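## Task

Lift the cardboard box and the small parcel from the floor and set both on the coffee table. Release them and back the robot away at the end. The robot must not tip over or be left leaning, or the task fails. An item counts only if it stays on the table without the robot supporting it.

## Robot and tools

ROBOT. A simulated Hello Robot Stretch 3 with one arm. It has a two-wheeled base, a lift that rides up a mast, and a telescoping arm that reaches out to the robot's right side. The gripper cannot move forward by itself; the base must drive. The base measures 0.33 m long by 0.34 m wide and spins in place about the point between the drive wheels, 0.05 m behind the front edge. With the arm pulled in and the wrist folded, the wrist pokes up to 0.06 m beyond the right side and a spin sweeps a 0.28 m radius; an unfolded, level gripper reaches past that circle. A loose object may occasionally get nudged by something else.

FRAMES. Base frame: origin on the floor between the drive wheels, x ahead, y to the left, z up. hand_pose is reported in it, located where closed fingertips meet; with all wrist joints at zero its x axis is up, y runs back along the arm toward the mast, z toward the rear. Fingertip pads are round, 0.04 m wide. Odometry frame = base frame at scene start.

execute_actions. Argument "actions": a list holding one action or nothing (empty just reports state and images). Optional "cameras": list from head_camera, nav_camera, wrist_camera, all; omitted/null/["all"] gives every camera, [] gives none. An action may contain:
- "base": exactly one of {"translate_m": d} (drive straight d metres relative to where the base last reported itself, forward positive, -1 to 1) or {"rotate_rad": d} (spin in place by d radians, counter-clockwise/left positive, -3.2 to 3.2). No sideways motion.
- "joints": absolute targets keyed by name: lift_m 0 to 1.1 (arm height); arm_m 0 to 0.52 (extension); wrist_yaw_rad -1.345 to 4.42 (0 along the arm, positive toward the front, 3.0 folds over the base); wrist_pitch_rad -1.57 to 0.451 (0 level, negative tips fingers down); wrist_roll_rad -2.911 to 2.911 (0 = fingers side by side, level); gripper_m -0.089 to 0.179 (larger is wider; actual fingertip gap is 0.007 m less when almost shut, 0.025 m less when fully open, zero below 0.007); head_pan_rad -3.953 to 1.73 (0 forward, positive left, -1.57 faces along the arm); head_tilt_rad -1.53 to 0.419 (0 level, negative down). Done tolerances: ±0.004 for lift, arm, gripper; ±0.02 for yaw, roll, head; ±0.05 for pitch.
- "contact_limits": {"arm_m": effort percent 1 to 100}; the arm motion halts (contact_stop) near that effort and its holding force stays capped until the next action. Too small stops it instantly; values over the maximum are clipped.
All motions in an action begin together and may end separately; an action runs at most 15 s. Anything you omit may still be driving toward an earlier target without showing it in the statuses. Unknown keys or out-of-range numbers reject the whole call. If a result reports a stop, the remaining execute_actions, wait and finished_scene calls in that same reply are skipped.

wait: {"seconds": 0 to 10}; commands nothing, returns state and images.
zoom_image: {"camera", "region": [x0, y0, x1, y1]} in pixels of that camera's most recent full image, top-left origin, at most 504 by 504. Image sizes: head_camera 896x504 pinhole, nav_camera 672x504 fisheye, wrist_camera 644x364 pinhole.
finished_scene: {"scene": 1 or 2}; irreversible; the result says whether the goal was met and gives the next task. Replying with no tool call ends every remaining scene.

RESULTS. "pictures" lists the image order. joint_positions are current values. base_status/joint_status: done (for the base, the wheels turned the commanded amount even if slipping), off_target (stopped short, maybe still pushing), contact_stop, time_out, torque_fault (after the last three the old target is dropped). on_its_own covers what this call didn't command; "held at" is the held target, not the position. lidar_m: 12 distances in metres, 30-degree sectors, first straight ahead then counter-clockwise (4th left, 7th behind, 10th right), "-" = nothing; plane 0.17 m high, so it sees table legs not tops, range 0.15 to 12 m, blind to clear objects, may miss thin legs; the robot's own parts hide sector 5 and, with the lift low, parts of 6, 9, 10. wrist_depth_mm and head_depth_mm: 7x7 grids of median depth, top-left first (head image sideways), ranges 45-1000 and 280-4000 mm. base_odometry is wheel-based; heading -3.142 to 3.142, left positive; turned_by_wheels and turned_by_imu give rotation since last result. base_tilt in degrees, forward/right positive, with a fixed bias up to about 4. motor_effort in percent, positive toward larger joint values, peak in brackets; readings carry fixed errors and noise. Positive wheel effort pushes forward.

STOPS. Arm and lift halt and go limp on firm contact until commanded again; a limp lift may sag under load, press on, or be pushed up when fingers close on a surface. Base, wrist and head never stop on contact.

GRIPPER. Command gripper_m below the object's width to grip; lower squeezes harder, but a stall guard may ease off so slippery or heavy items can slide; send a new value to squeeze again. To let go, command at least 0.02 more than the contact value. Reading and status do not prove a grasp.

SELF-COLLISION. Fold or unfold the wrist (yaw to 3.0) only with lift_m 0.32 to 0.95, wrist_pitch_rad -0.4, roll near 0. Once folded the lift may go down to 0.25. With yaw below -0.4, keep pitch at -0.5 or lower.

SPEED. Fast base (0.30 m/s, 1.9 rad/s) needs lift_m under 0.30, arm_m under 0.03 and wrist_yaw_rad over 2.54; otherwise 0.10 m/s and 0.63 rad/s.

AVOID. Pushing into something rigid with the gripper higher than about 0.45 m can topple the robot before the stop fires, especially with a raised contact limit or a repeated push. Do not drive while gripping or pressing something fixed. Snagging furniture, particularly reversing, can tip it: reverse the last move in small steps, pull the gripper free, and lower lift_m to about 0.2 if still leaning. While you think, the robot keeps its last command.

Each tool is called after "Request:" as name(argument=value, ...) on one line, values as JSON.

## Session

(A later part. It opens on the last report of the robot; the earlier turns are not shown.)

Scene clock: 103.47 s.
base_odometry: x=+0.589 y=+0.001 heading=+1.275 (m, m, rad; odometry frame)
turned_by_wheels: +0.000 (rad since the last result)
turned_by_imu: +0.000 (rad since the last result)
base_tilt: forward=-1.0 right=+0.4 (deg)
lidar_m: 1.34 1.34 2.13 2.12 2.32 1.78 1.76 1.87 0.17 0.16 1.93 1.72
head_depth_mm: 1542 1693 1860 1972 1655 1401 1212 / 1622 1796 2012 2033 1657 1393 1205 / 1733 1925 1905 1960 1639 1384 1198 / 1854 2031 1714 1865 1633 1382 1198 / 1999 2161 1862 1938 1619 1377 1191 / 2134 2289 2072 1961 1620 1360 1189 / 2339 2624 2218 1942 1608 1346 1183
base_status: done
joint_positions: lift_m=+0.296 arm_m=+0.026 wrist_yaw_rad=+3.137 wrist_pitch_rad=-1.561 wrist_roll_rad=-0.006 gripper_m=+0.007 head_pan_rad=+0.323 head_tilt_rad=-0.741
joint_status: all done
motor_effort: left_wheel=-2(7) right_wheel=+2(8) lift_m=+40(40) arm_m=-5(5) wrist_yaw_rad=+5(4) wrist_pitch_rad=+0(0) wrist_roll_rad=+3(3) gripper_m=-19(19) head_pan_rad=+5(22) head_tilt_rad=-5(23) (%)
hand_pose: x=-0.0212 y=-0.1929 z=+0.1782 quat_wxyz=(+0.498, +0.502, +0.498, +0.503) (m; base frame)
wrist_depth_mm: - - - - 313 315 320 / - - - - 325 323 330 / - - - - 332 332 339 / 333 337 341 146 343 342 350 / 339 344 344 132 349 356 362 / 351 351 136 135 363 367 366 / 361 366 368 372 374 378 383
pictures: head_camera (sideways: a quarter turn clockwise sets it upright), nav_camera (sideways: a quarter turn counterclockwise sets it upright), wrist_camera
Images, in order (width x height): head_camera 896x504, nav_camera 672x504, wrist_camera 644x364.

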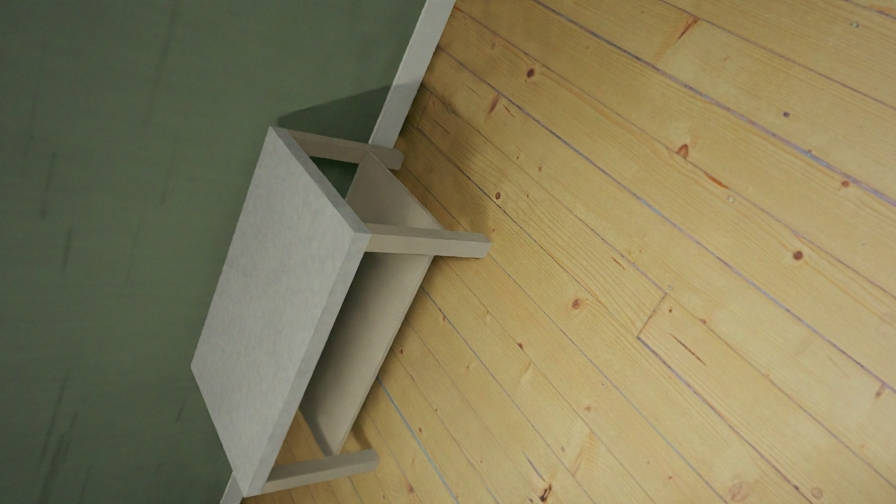

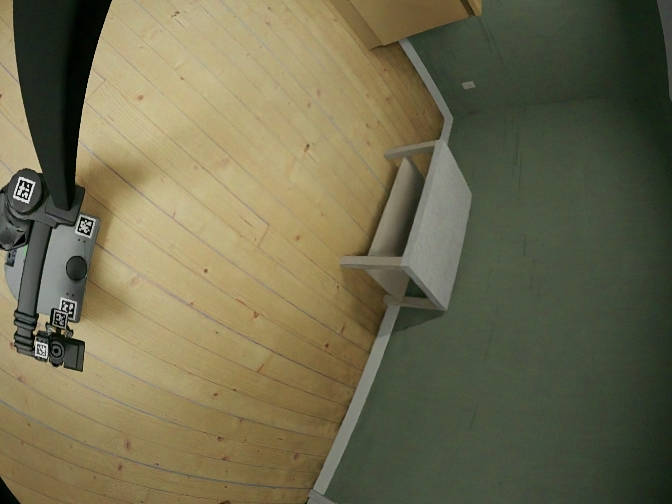

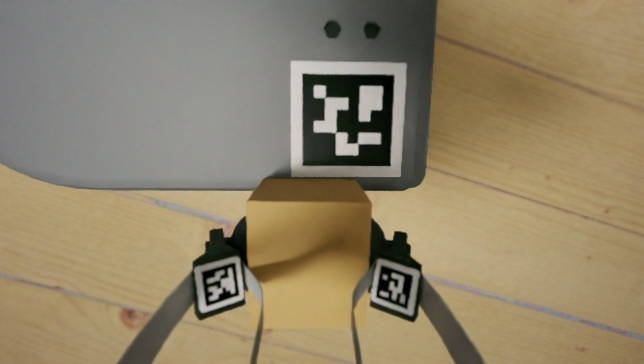

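Request:
execute_actions(actions=[{"base": {"translate_m": 1.0}, "joints": {"head_pan_rad": 0.72, "head_tilt_rad": -1.05}}])

Scene clock: 119.07 s.
base_odometry: x=+0.881 y=+0.958 heading=+1.275 (m, m, rad; odometry frame)
turned_by_wheels: +0.000 (rad since the last result)
turned_by_imu: -0.001 (rad since the last result)
base_tilt: forward=-1.1 right=+0.5 (deg)
lidar_m: 0.77 0.47 0.45 1.89 2.16 2.70 2.76 2.63 0.17 0.16 0.87 0.76
head_depth_mm: 897 1000 1106 1282 1363 1247 1133 / 1017 1149 1135 1338 1374 1236 1133 / 1169 1268 1120 1050 1374 1236 1125 / 1366 1289 1115 1003 1325 1227 1126 / 1533 1288 1112 978 1282 1227 1146 / 1954 1272 1103 1459 1348 1215 1136 / 2265 1273 1611 1501 1342 1211 1135
base_status: done
joint_positions: lift_m=+0.296 arm_m=+0.026 wrist_yaw_rad=+3.137 wrist_pitch_rad=-1.561 wrist_roll_rad=-0.006 gripper_m=+0.007 head_pan_rad=+0.713 head_tilt_rad=-1.038
joint_status: all done
motor_effort: left_wheel=-2(8) right_wheel=+2(8) lift_m=+40(41) arm_m=-5(5) wrist_yaw_rad=+3(4) wrist_pitch_rad=+0(0) wrist_roll_rad=+3(3) gripper_m=-19(19) head_pan_rad=+5(39) head_tilt_rad=-9(35) (%)
hand_pose: x=-0.0212 y=-0.1929 z=+0.1782 quat_wxyz=(+0.498, +0.502, +0.498, +0.503) (m; base frame)
wrist_depth_mm: - - - - 312 315 322 / - - - - 325 325 324 / - - - - 334 335 339 / 335 335 336 146 343 345 347 / 340 345 336 132 345 356 358 / 351 348 137 136 365 367 368 / 362 364 368 367 372 380 382
pictures: head_camera (sideways: a quarter turn clockwise sets it upright), nav_camera (sideways: a quarter turn counterclockwise sets it upright), wrist_camera
Images, in order (width x height): head_camera 896x504, nav_camera 672x504, wrist_camera 644x364.

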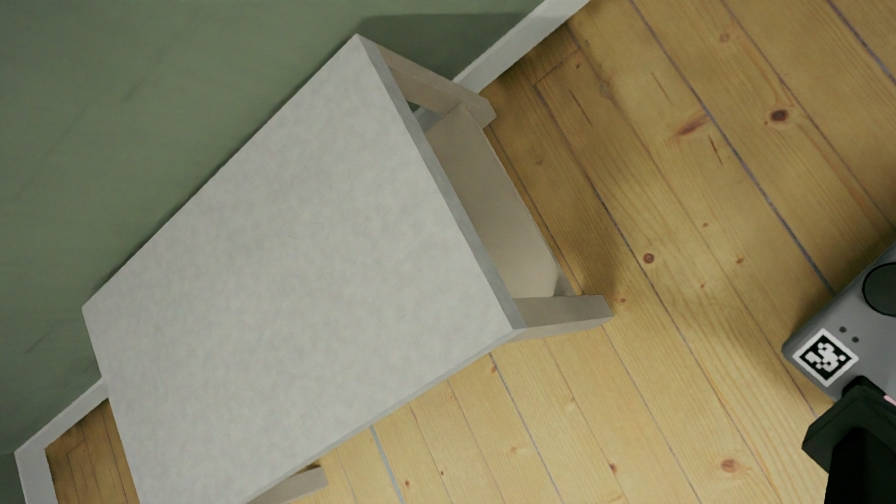

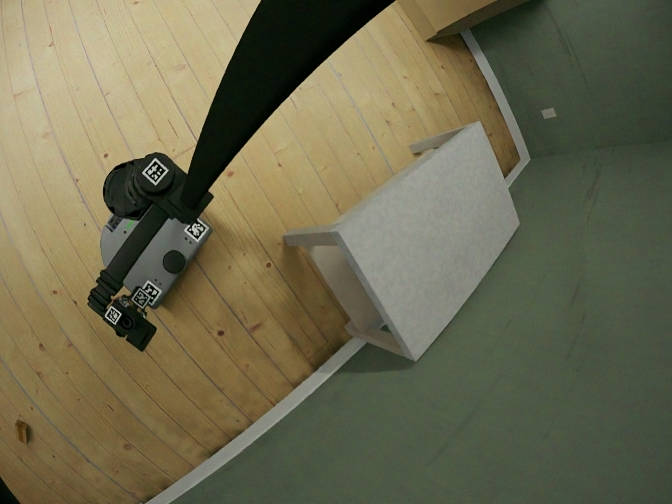

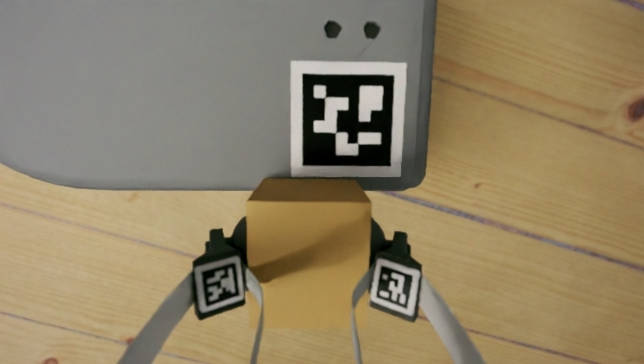

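Request:
execute_actions(actions=[{"base": {"rotate_rad": 2.179}, "joints": {"arm_m": 0.505, "lift_m": 0.62, "wrist_roll_rad": -1.4, "head_pan_rad": -1.55, "head_tilt_rad": -0.92}, "contact_limits": {"arm_m": 12}}])

Scene clock: 127.77 s.
base_odometry: x=+0.881 y=+0.958 heading=-2.830 (m, m, rad; odometry frame)
turned_by_wheels: +2.179 (rad since the last result)
turned_by_imu: +2.212 (rad since the last result)
base_tilt: forward=-1.1 right=+0.5 (deg)
lidar_m: 2.29 2.69 2.77 2.02 2.00 1.25 0.83 0.76 0.77 0.45 0.45 1.89
head_depth_mm: 828 911 1016 1145 1309 1293 1158 / 915 1020 1134 1199 1400 - - / 1028 1156 1246 1084 1358 1273 1152 / 1164 1348 - 1046 1244 1273 1156 / 1348 1486 1259 1068 970 1235 1133 / 1600 1654 1252 1063 1372 1263 1132 / 1969 2242 1242 1525 1413 1253 1124
base_status: done
joint_positions: lift_m=+0.620 arm_m=+0.505 wrist_yaw_rad=+3.137 wrist_pitch_rad=-1.560 wrist_roll_rad=-1.394 gripper_m=+0.007 head_pan_rad=-1.543 head_tilt_rad=-0.922
joint_status: all done
motor_effort: left_wheel=-3(9) right_wheel=+2(7) lift_m=+45(47) arm_m=+3(2) wrist_yaw_rad=+3(4) wrist_pitch_rad=-1(1) wrist_roll_rad=-2(4) gripper_m=-19(19) head_pan_rad=-5(62) head_tilt_rad=+1(20) (%)
contact_limits: arm_m 12 (drawing in: default 25, maximum 40; extending or still: default 32, maximum 53)
hand_pose: x=-0.0215 y=-0.6708 z=+0.5021 quat_wxyz=(+0.064, +0.064, +0.701, +0.708) (m; base frame)
wrist_depth_mm: 189 191 192 588 615 603 - / 195 195 198 198 642 648 - / 200 201 203 205 209 682 - / 205 206 208 171 213 668 679 / 211 213 212 133 219 222 695 / 217 217 136 136 225 228 710 / 223 225 228 229 235 235 238
pictures: head_camera (sideways: a quarter turn clockwise sets it upright), nav_camera (sideways: a quarter turn counterclockwise sets it upright), wrist_camera
Images, in order (width x height): head_camera 896x504, nav_camera 672x504, wrist_camera 644x364.

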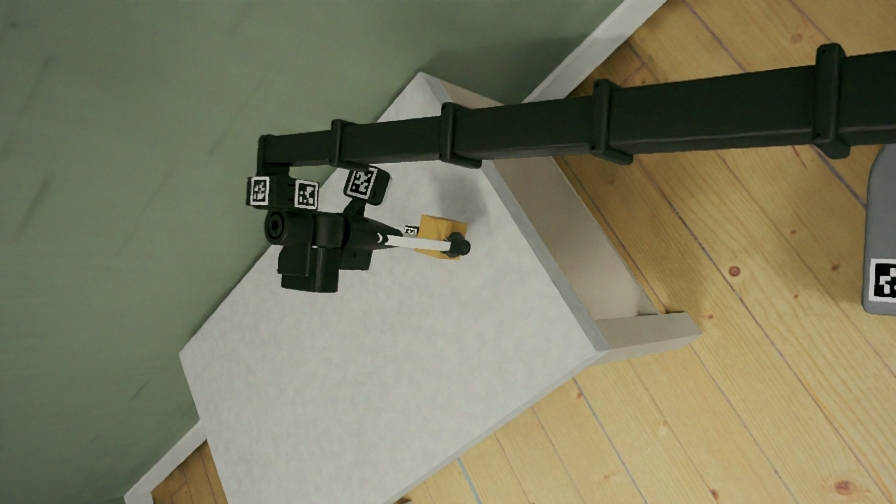

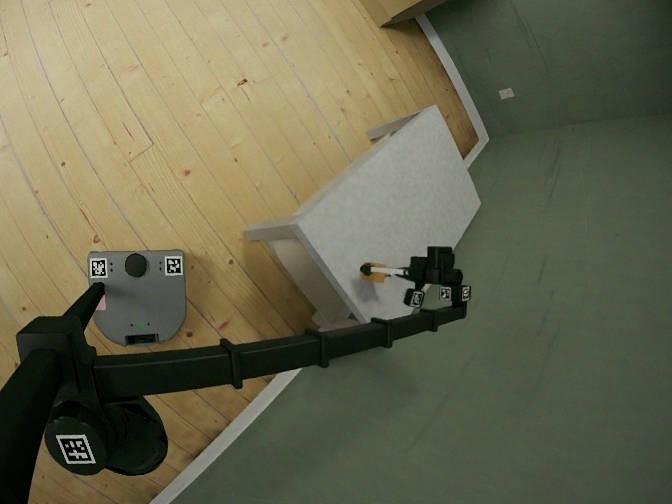

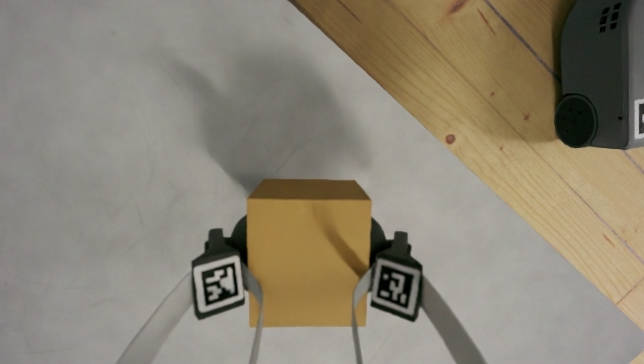

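Request:
execute_actions(actions=[{"joints": {"lift_m": 0.592}}], cameras=["wrist_camera"])

Scene clock: 130.63 s.
base_odometry: x=+0.881 y=+0.958 heading=-2.830 (m, m, rad; odometry frame)
turned_by_wheels: +0.000 (rad since the last result)
turned_by_imu: +0.000 (rad since the last result)
base_tilt: forward=-1.1 right=+0.4 (deg)
lidar_m: 2.28 2.69 2.77 2.01 2.00 1.25 0.84 0.76 0.77 0.45 0.45 1.89
head_depth_mm: 829 912 1014 1147 1312 1290 1149 / 915 1018 1150 1175 1421 - - / 1024 1155 1246 1079 1360 1278 1160 / 1168 1342 1363 1028 1247 1266 1152 / 1348 1493 1254 1066 967 1232 1135 / 1605 1657 1250 1057 1375 1259 1127 / 1981 2272 1245 1534 1419 1260 1124
base_status: not commanded
joint_positions: lift_m=+0.592 arm_m=+0.505 wrist_yaw_rad=+3.137 wrist_pitch_rad=-1.560 wrist_roll_rad=-1.394 gripper_m=+0.007 head_pan_rad=-1.543 head_tilt_rad=-0.922
joint_status: all done
motor_effort: left_wheel=-3(2) right_wheel=+3(2) lift_m=+36(37) arm_m=+2(2) wrist_yaw_rad=+4(3) wrist_pitch_rad=-1(1) wrist_roll_rad=-2(2) gripper_m=-19(19) head_pan_rad=-5(5) head_tilt_rad=+2(3) (%)
hand_pose: x=-0.0215 y=-0.6708 z=+0.4744 quat_wxyz=(+0.064, +0.064, +0.700, +0.708) (m; base frame)
wrist_depth_mm: 163 165 166 170 575 586 598 / 169 169 172 173 614 608 604 / 172 174 176 178 181 635 658 / 179 179 181 171 184 637 647 / 183 185 184 132 189 193 665 / 189 189 137 136 196 197 203 / 195 195 197 198 202 203 207
pictures: wrist_camera
Images, in order (width x height): wrist_camera 644x364.

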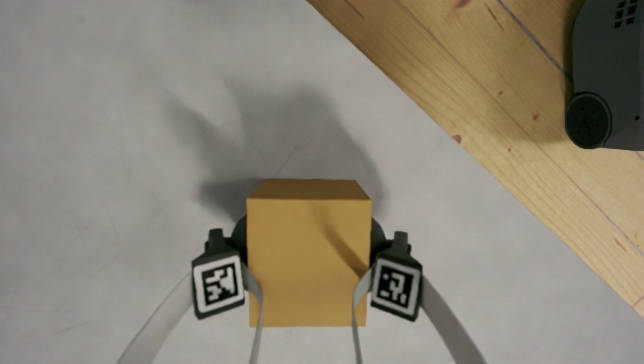

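Request:
execute_actions(actions=[{"joints": {"gripper_m": 0.105}}])

Scene clock: 133.37 s.
base_odometry: x=+0.881 y=+0.958 heading=-2.830 (m, m, rad; odometry frame)
turned_by_wheels: +0.000 (rad since the last result)
turned_by_imu: +0.000 (rad since the last result)
base_tilt: forward=-1.1 right=+0.5 (deg)
lidar_m: 2.28 2.70 2.77 2.01 2.00 1.25 0.84 0.76 0.77 0.45 0.45 1.90
head_depth_mm: 828 909 1015 1148 1308 1290 1154 / 917 1018 1143 1175 1423 - - / 1031 1158 1238 1076 1349 1275 1154 / 1167 1336 1356 1037 1245 1269 1152 / 1342 1488 1262 1064 968 1231 1134 / 1606 1650 1255 1058 1369 1262 1125 / 1966 2264 1247 1532 1414 1253 1122
base_status: not commanded
joint_positions: lift_m=+0.592 arm_m=+0.505 wrist_yaw_rad=+3.137 wrist_pitch_rad=-1.560 wrist_roll_rad=-1.394 gripper_m=+0.105 head_pan_rad=-1.543 head_tilt_rad=-0.922
joint_status: all done
motor_effort: left_wheel=-3(2) right_wheel=+2(3) lift_m=+36(36) arm_m=+2(3) wrist_yaw_rad=+3(2) wrist_pitch_rad=-1(1) wrist_roll_rad=-2(2) gripper_m=+1(82) head_pan_rad=-5(4) head_tilt_rad=+1(1) (%)
hand_pose: x=-0.0215 y=-0.6708 z=+0.4744 quat_wxyz=(+0.064, +0.064, +0.700, +0.708) (m; base frame)
wrist_depth_mm: 164 165 166 170 575 589 593 / 168 169 171 172 594 604 610 / 173 174 176 178 181 616 644 / 177 179 180 170 184 629 657 / 183 183 184 136 190 194 661 / 189 188 190 141 196 199 202 / 195 197 199 199 203 205 206
pictures: head_camera (sideways: a quarter turn clockwise sets it upright), nav_camera (sideways: a quarter turn counterclockwise sets it upright), wrist_camera
Images, in order (width x height): head_camera 896x504, nav_camera 672x504, wrist_camera 644x364.

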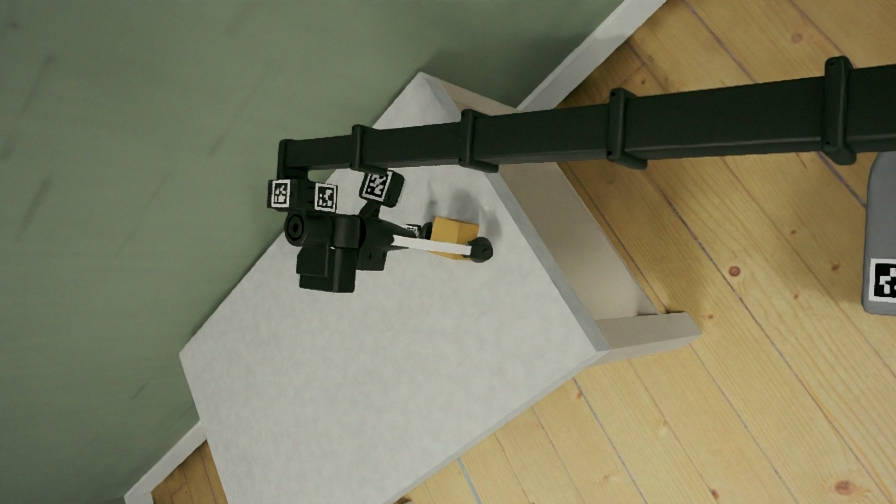

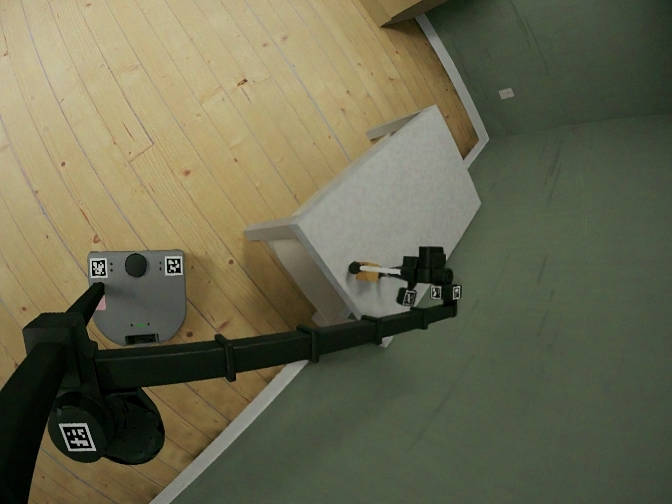

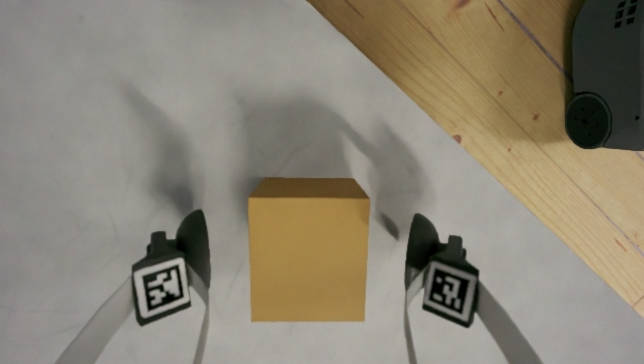

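Request:
execute_actions(actions=[{"base": {"rotate_rad": -1.121}, "joints": {"arm_m": 0.3, "lift_m": 0.615, "gripper_m": 0.14, "head_pan_rad": -2.8, "head_tilt_rad": -0.89}, "contact_limits": {"arm_m": 12}}])

Scene clock: 147.03 s.
base_odometry: x=+0.881 y=+0.958 heading=+2.333 (m, m, rad; odometry frame)
turned_by_wheels: -1.121 (rad since the last result)
turned_by_imu: -1.140 (rad since the last result)
base_tilt: forward=-1.1 right=+0.4 (deg)
lidar_m: 0.45 1.89 2.18 2.71 2.96 2.61 2.00 1.40 0.86 0.76 0.77 0.47
head_depth_mm: 2087 2370 2087 1733 1488 1351 - / 2095 2371 2071 1732 1480 - - / 2125 2409 2069 1704 1468 1310 - / 2166 2382 2051 1673 1470 1283 1181 / 2182 2426 2033 1698 1455 1277 - / 2127 2341 1999 1695 1449 1290 1098 / 1672 1758 1861 1687 1436 1291 1110
base_status: done
joint_positions: lift_m=+0.615 arm_m=+0.300 wrist_yaw_rad=+3.137 wrist_pitch_rad=-1.559 wrist_roll_rad=-1.394 gripper_m=+0.140 head_pan_rad=-2.793 head_tilt_rad=-0.892
joint_status: all done
motor_effort: left_wheel=+2(8) right_wheel=-1(8) lift_m=+44(43) arm_m=-4(5) wrist_yaw_rad=+3(4) wrist_pitch_rad=-1(1) wrist_roll_rad=-2(2) gripper_m=+0(79) head_pan_rad=-5(61) head_tilt_rad=+2(6) (%)
contact_limits: arm_m 12 (drawing in: default 25, maximum 40; extending or still: default 32, maximum 53)
hand_pose: x=-0.0215 y=-0.4663 z=+0.4971 quat_wxyz=(+0.064, +0.064, +0.700, +0.708) (m; base frame)
wrist_depth_mm: 516 596 599 591 611 - - / 494 615 609 631 638 - - / 455 616 628 635 649 - - / 416 579 646 660 654 668 677 / 394 524 678 681 671 671 695 / 365 - 696 684 682 689 718 / 358 448 657 716 716 725 732
pictures: head_camera (sideways: a quarter turn clockwise sets it upright), nav_camera (sideways: a quarter turn counterclockwise sets it upright), wrist_camera
Images, in order (width x height): head_camera 896x504, nav_camera 672x504, wrist_camera 644x364.

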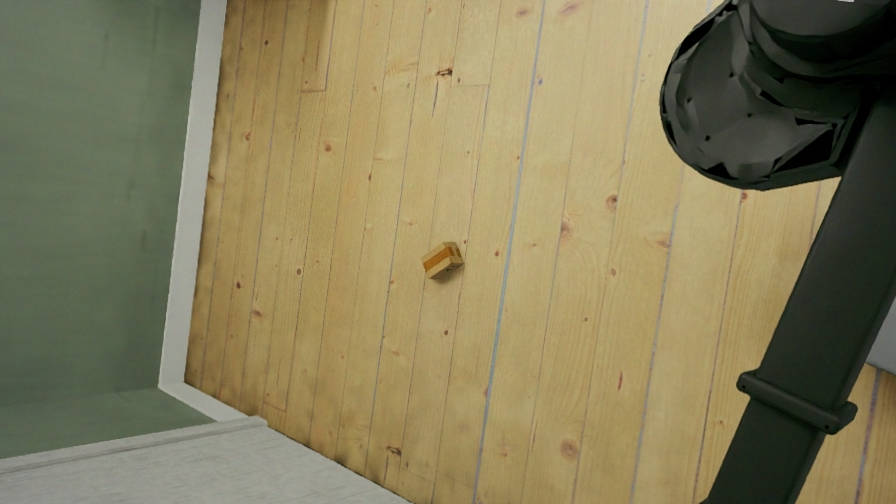

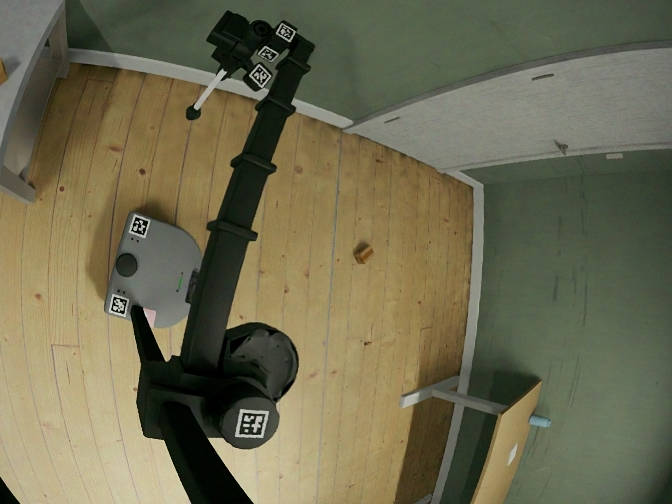

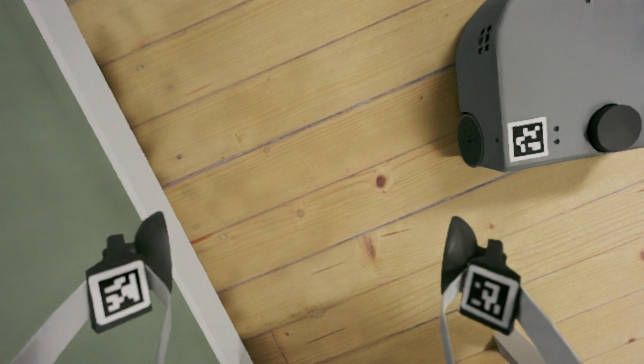

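Request:
zoom_image(camera="head_camera", region=[405, 228, 485, 298])

Region (405, 228, 485, 298) of head_camera's 896x504 image, scaled by 6.300, with more detail than that image has; it fills the top 441 rows of this view, and the rest is white.

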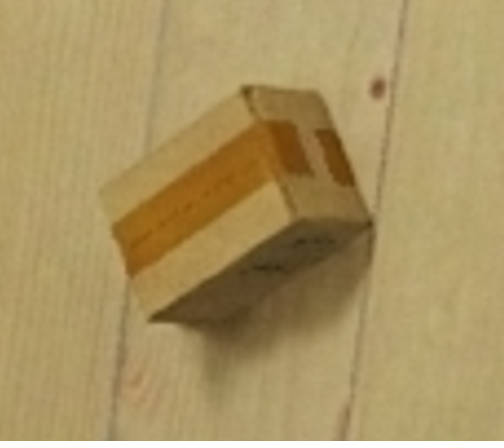

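Request:
execute_actions(actions=[{"base": {"translate_m": -0.31}, "joints": {"lift_m": 0.235, "wrist_yaw_rad": 1.0, "wrist_pitch_rad": -0.5, "wrist_roll_rad": 0.0, "head_pan_rad": -2.685, "head_tilt_rad": -1.03}}])

Scene clock: 158.53 s.
base_odometry: x=+1.095 y=+0.734 heading=+2.333 (m, m, rad; odometry frame)
turned_by_wheels: +0.000 (rad since the last result)
turned_by_imu: +0.000 (rad since the last result)
base_tilt: forward=-1.0 right=+0.5 (deg)
lidar_m: 0.76 2.18 2.53 2.65 2.88 2.26 1.70 1.53 0.94 0.83 0.83 0.99
head_depth_mm: 1876 2064 1808 1577 1395 1246 1138 / 1920 2088 1776 1561 1395 1266 - / 1953 2077 1772 1548 1382 1270 - / 2006 2047 1759 1542 1372 1261 - / 2065 2053 1757 1541 1360 1245 - / 1929 1980 1735 1521 1363 1239 1130 / 1505 1641 1689 1522 1354 1203 1109
base_status: done
joint_positions: lift_m=+0.235 arm_m=+0.300 wrist_yaw_rad=+1.004 wrist_pitch_rad=-0.519 wrist_roll_rad=-0.006 gripper_m=+0.140 head_pan_rad=-2.692 head_tilt_rad=-1.017
joint_status: all done
motor_effort: left_wheel=+3(4) right_wheel=-1(6) lift_m=+35(43) arm_m=-4(4) wrist_yaw_rad=-4(5) wrist_pitch_rad=+9(12) wrist_roll_rad=+4(3) gripper_m=+0(0) head_pan_rad=+5(23) head_tilt_rad=-7(24) (%)
hand_pose: x=+0.1561 y=-0.5584 z=+0.2258 quat_wxyz=(+0.688, +0.487, -0.509, +0.171) (m; base frame)
wrist_depth_mm: 639 694 554 417 340 282 237 / 799 779 621 475 364 295 252 / 641 637 631 495 393 318 269 / 522 528 527 519 422 341 285 / 444 457 443 454 443 350 304 / 383 - 392 397 402 357 316 / 344 341 345 352 353 350 331
pictures: head_camera (sideways: a quarter turn clockwise sets it upright), nav_camera (sideways: a quarter turn counterclockwise sets it upright), wrist_camera
Images, in order (width x height): head_camera 896x504, nav_camera 672x504, wrist_camera 644x364.

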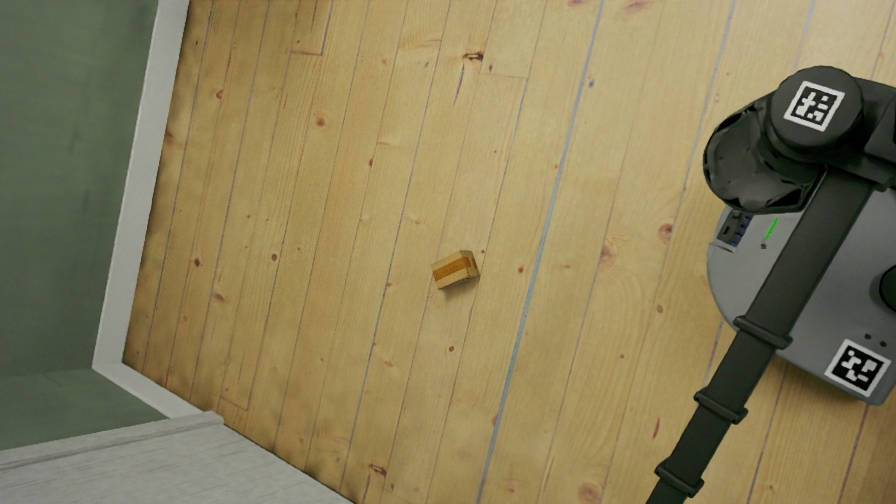

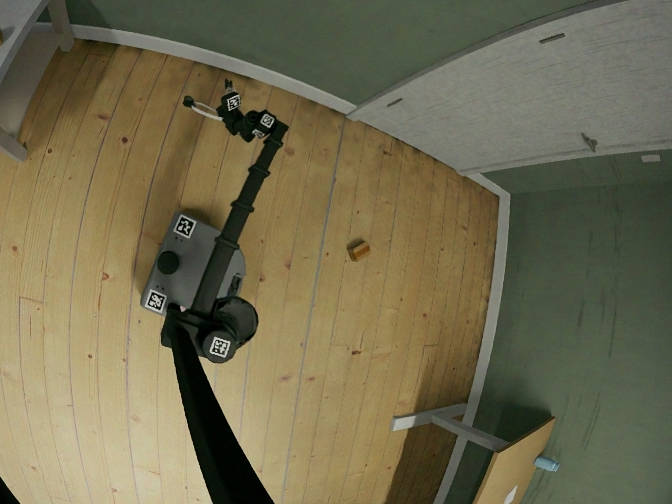

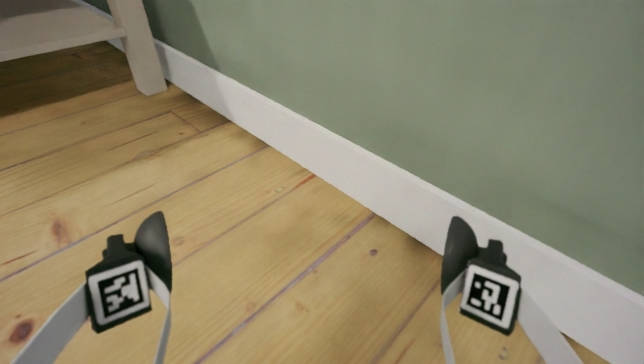

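Request:
zoom_image(camera="head_camera", region=[415, 235, 495, 305])

Region (415, 235, 495, 305) of head_camera's 896x504 image, scaled by 6.300, with more detail than that image has; it fills the top 441 rows of this view, and the rest is white.

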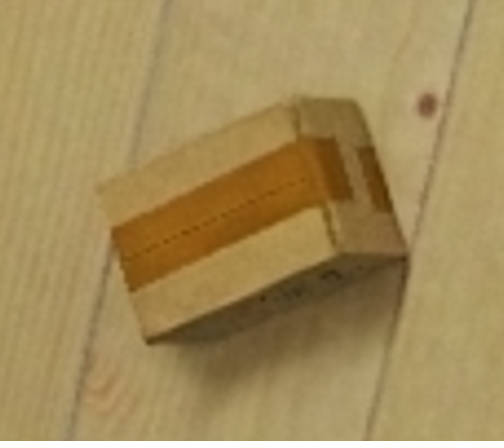

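Request:
execute_actions(actions=[{"base": {"rotate_rad": -1.2285}, "joints": {"arm_m": 0.496, "lift_m": 0.08, "wrist_yaw_rad": 0.506, "wrist_pitch_rad": -0.44, "head_pan_rad": -1.45}, "contact_limits": {"arm_m": 12}}])

Scene clock: 168.50 s.
base_odometry: x=+1.095 y=+0.734 heading=+1.104 (m, m, rad; odometry frame)
turned_by_wheels: -1.228 (rad since the last result)
turned_by_imu: -1.249 (rad since the last result)
base_tilt: forward=-1.1 right=+0.5 (deg)
lidar_m: 0.83 0.90 0.76 2.18 2.32 2.66 2.64 2.48 1.69 2.00 1.02 0.84
head_depth_mm: 1863 2065 1796 1580 1395 1248 1135 / 1911 2084 1800 1566 1392 1235 1148 / 1955 2088 1787 1591 1378 1237 - / 2020 2048 1775 1573 1371 1237 - / 2054 2041 1754 1539 1363 1229 1119 / 1882 1935 1749 1526 1352 1229 1115 / 1484 1622 1670 1533 1356 1217 1109
base_status: done
joint_positions: lift_m=+0.080 arm_m=+0.496 wrist_yaw_rad=+0.508 wrist_pitch_rad=-0.459 wrist_roll_rad=-0.006 gripper_m=+0.140 head_pan_rad=-1.457 head_tilt_rad=-1.017
joint_status: all done
motor_effort: left_wheel=+3(9) right_wheel=-1(7) lift_m=+35(36) arm_m=+3(3) wrist_yaw_rad=-3(7) wrist_pitch_rad=+8(10) wrist_roll_rad=+4(4) gripper_m=+0(1) head_pan_rad=+4(63) head_tilt_rad=-8(7) (%)
contact_limits: arm_m 12 (drawing in: default 25, maximum 40; extending or still: default 32, maximum 53)
hand_pose: x=+0.0851 y=-0.8322 z=+0.0838 quat_wxyz=(+0.709, +0.329, -0.623, +0.018) (m; base frame)
wrist_depth_mm: 533 643 789 907 911 970 902 / 520 558 562 572 598 608 637 / 407 413 420 431 434 452 455 / 325 328 338 341 345 354 359 / 269 283 277 281 286 290 291 / 236 - 222 188 243 252 248 / 201 206 166 164 212 209 215
pictures: head_camera (sideways: a quarter turn clockwise sets it upright), nav_camera (sideways: a quarter turn counterclockwise sets it upright), wrist_camera
Images, in order (width x height): head_camera 896x504, nav_camera 672x504, wrist_camera 644x364.

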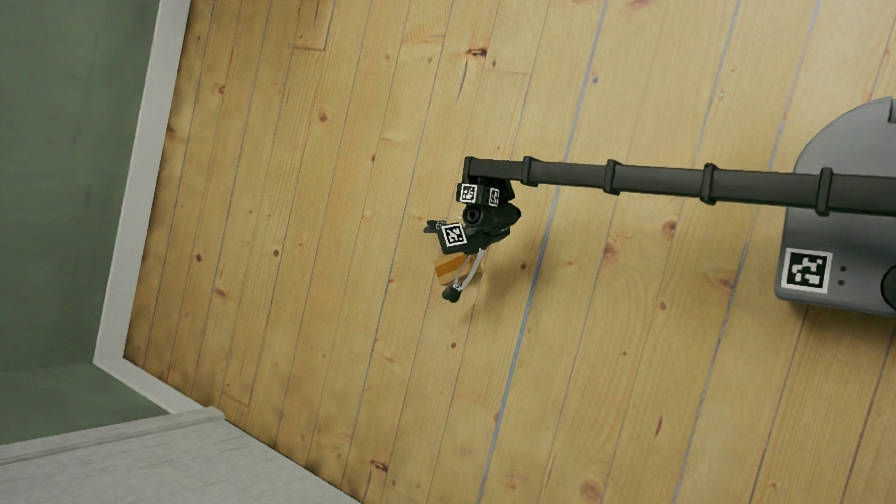

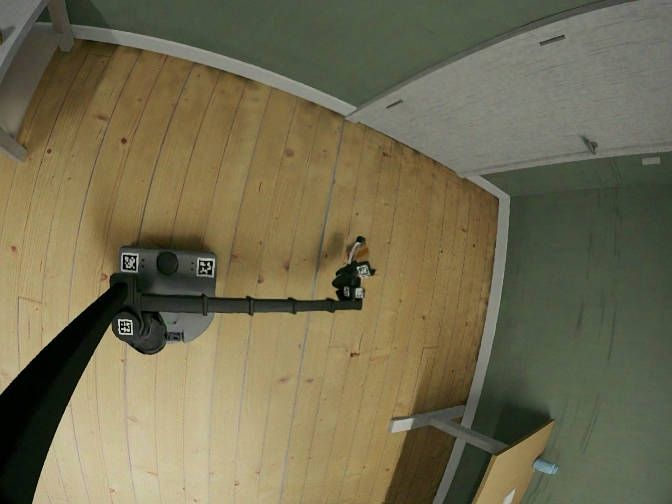

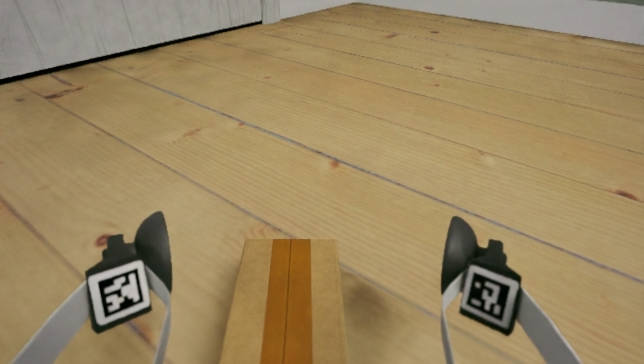

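Request:
zoom_image(camera="wrist_camera", region=[190, 214, 400, 364])

Request:
zoom_image(camera="head_camera", region=[400, 190, 530, 320])

Region (190, 214, 400, 364) of wrist_camera's 644x364 image, scaled by 2.400; it fills the top 360 rows of this view, and the rest is white.

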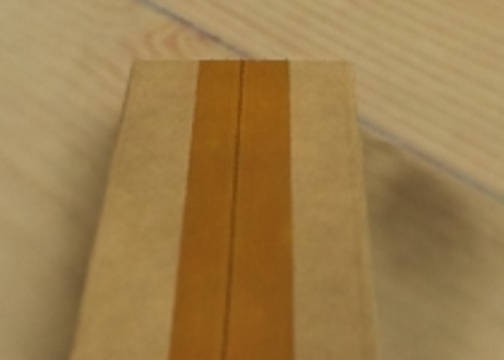

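Region (400, 190, 530, 320) of head_camera's 896x504 image, scaled by 3.877, with more detail than that image has.

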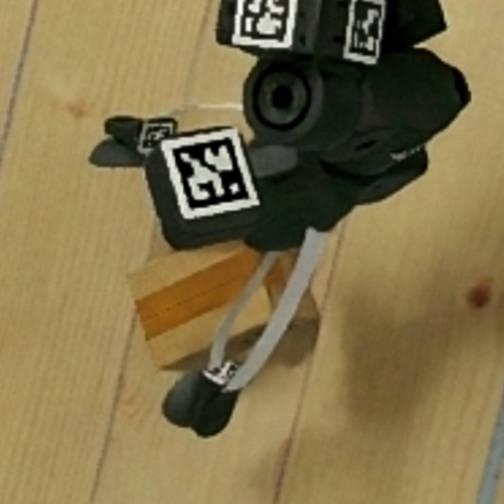

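Request:
zoom_image(camera="wrist_camera", region=[0, 190, 240, 364])

Region (0, 190, 240, 364) of wrist_camera's 644x364 image, scaled by 2.100; it fills the top 365 rows of this view, and the rest is white.

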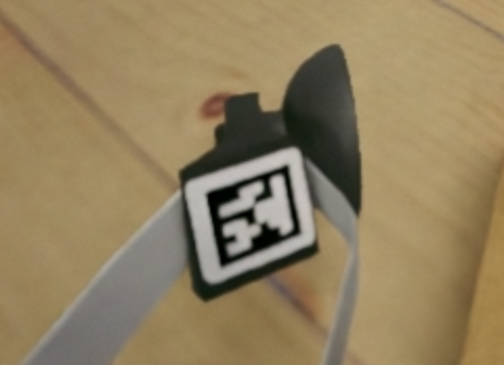

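Request:
execute_actions(actions=[{"joints": {"arm_m": 0.476, "lift_m": 0.028, "gripper_m": 0.12}}])

Scene clock: 181.40 s.
base_odometry: x=+1.095 y=+0.734 heading=+1.104 (m, m, rad; odometry frame)
turned_by_wheels: +0.000 (rad since the last result)
turned_by_imu: -0.001 (rad since the last result)
base_tilt: forward=-1.1 right=+0.4 (deg)
lidar_m: 0.83 0.90 0.76 2.18 2.32 2.65 2.64 2.48 1.69 2.00 1.02 0.84
head_depth_mm: 1859 2053 1803 1560 1389 1255 1128 / 1915 2067 1795 1557 1388 1245 1145 / 1955 2077 1779 1565 1382 1242 - / 2013 2065 1763 1582 1365 1232 - / 2062 2066 1747 1544 1364 1225 1119 / 1881 1941 1750 1530 1359 1223 1112 / 1487 1627 1680 1511 1357 1215 1114
base_status: not commanded
joint_positions: lift_m=+0.028 arm_m=+0.476 wrist_yaw_rad=+0.508 wrist_pitch_rad=-0.459 wrist_roll_rad=-0.006 gripper_m=+0.120 head_pan_rad=-1.457 head_tilt_rad=-1.017
joint_status: all done
motor_effort: left_wheel=+3(2) right_wheel=-1(1) lift_m=+35(34) arm_m=-4(4) wrist_yaw_rad=-4(2) wrist_pitch_rad=+9(8) wrist_roll_rad=+3(4) gripper_m=+0(74) head_pan_rad=+5(5) head_tilt_rad=-7(7) (%)
hand_pose: x=+0.0851 y=-0.8127 z=+0.0318 quat_wxyz=(+0.709, +0.329, -0.623, +0.018) (m; base frame)
wrist_depth_mm: 517 593 652 686 700 752 778 / 403 414 432 437 448 468 477 / 310 310 319 326 327 335 346 / 246 248 240 174 258 263 272 / 205 211 197 144 224 221 220 / 174 - 134 130 177 185 188 / - 153 150 150 159 160 162
pictures: head_camera (sideways: a quarter turn clockwise sets it upright), nav_camera (sideways: a quarter turn counterclockwise sets it upright), wrist_camera
Images, in order (width x height): head_camera 896x504, nav_camera 672x504, wrist_camera 644x364.

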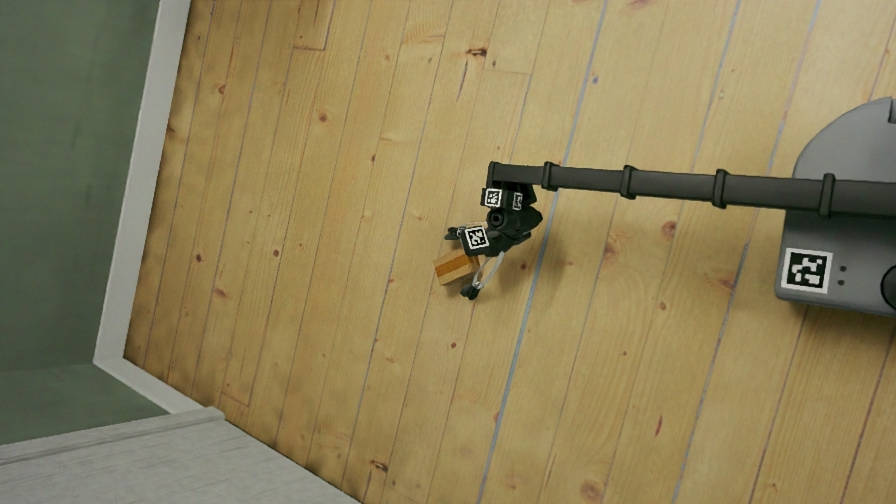

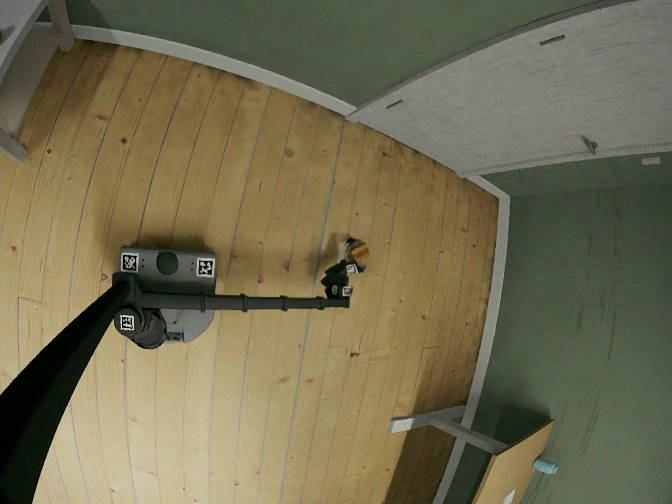

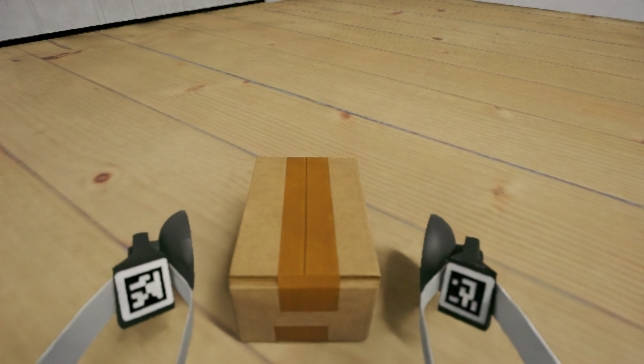

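Request:
execute_actions(actions=[{"joints": {"gripper_m": 0.012}}])

Scene clock: 184.80 s.
base_odometry: x=+1.095 y=+0.734 heading=+1.104 (m, m, rad; odometry frame)
turned_by_wheels: +0.000 (rad since the last result)
turned_by_imu: +0.000 (rad since the last result)
base_tilt: forward=-1.1 right=+0.4 (deg)
lidar_m: 0.83 0.90 0.76 2.17 2.31 2.65 2.64 2.48 1.69 2.00 1.02 0.84
head_depth_mm: 1866 2057 1810 1574 1386 1244 1137 / 1890 2086 1801 1557 1384 1245 1147 / 1951 2086 1774 1573 1381 1237 - / 2006 2070 1770 1579 1370 1237 - / 2063 2046 1755 1541 1360 1233 1117 / 1889 1943 1748 1533 1355 1231 1115 / 1482 1626 1683 1517 1352 1220 1102
base_status: not commanded
joint_positions: lift_m=+0.028 arm_m=+0.476 wrist_yaw_rad=+0.508 wrist_pitch_rad=-0.459 wrist_roll_rad=-0.006 gripper_m=+0.013 head_pan_rad=-1.457 head_tilt_rad=-1.017
joint_status: all done
motor_effort: left_wheel=+3(2) right_wheel=-1(1) lift_m=+36(36) arm_m=-3(3) wrist_yaw_rad=-2(3) wrist_pitch_rad=+9(8) wrist_roll_rad=+3(4) gripper_m=-25(97) head_pan_rad=+5(5) head_tilt_rad=-7(6) (%)
hand_pose: x=+0.0851 y=-0.8127 z=+0.0318 quat_wxyz=(+0.709, +0.329, -0.623, +0.018) (m; base frame)
wrist_depth_mm: 517 586 646 695 712 744 774 / 411 414 422 435 448 461 480 / 303 312 319 326 331 334 343 / 245 247 243 174 260 265 270 / 203 207 148 144 221 218 220 / 175 179 129 130 - 185 187 / 152 155 152 149 159 162 163
pictures: head_camera (sideways: a quarter turn clockwise sets it upright), nav_camera (sideways: a quarter turn counterclockwise sets it upright), wrist_camera
Images, in order (width x height): head_camera 896x504, nav_camera 672x504, wrist_camera 644x364.

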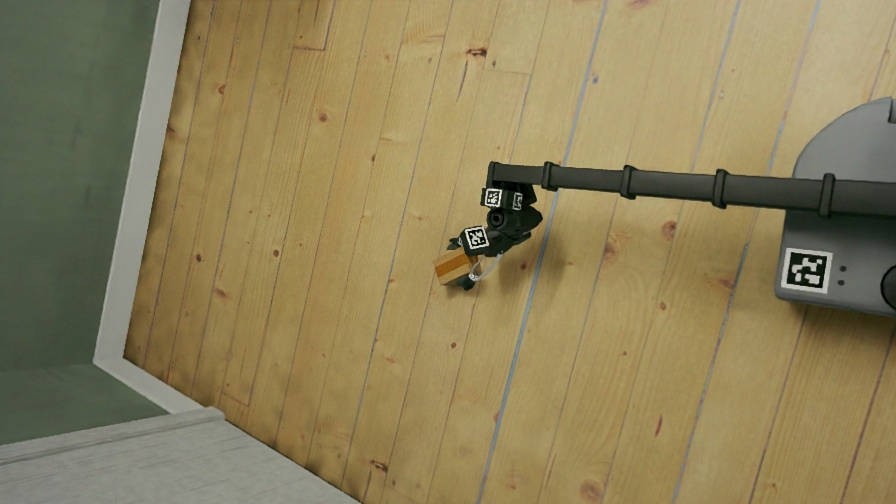

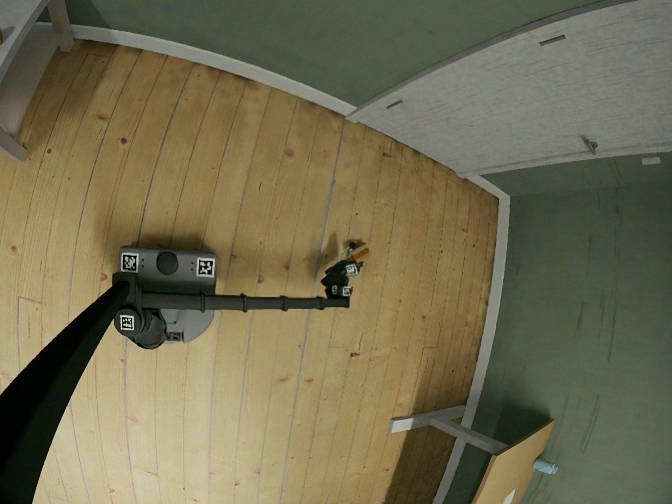

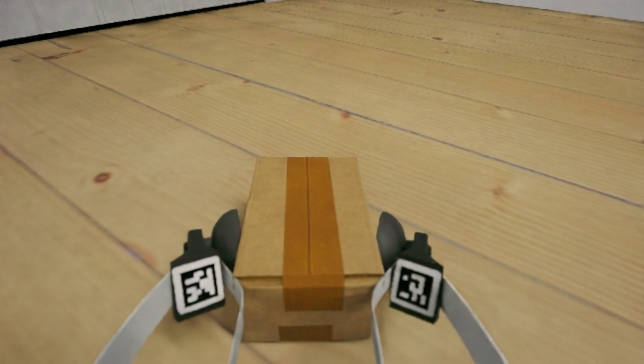

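Request:
zoom_image(camera="wrist_camera", region=[160, 140, 460, 364])

Request:
zoom_image(camera="head_camera", region=[420, 215, 520, 305])

Region (160, 140, 460, 364) of wrist_camera's 644x364 image, scaled by 1.680; it fills the top 376 rows of this view, and the rest is white.

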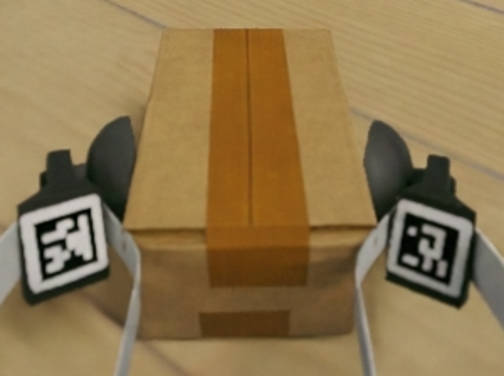

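Region (420, 215, 520, 305) of head_camera's 896x504 image, scaled by 5.040, with more detail than that image has; it fills the top 454 rows of this view, and the rest is white.

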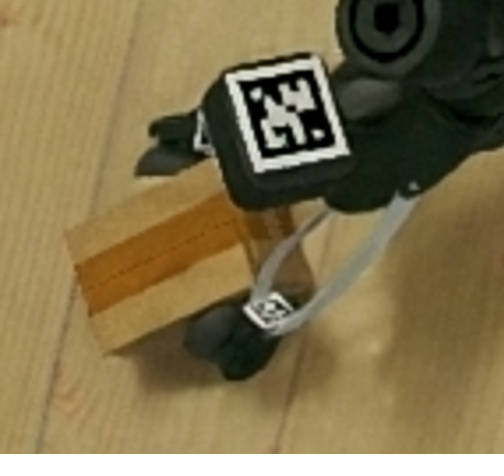

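Request:
zoom_image(camera="wrist_camera", region=[190, 195, 290, 315])

Request:
zoom_image(camera="wrist_camera", region=[335, 195, 435, 315])

Region (190, 195, 290, 315) of wrist_camera's 644x364 image, scaled by 4.200.

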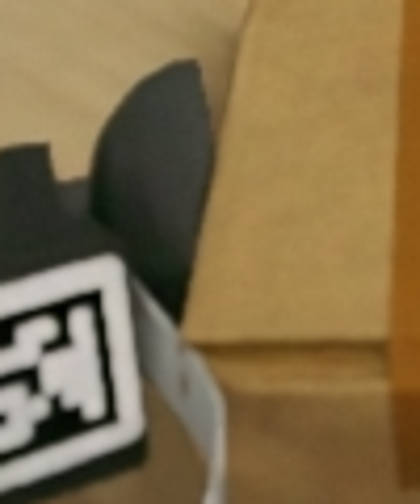

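Region (335, 195, 435, 315) of wrist_camera's 644x364 image, scaled by 4.200.

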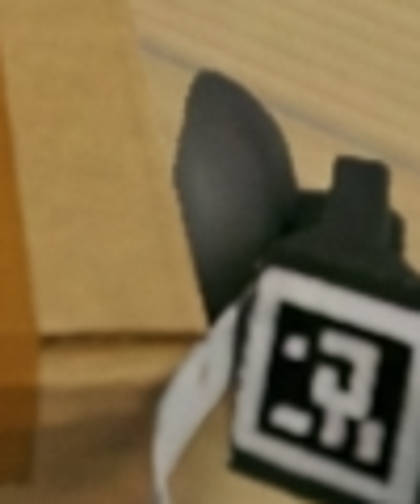

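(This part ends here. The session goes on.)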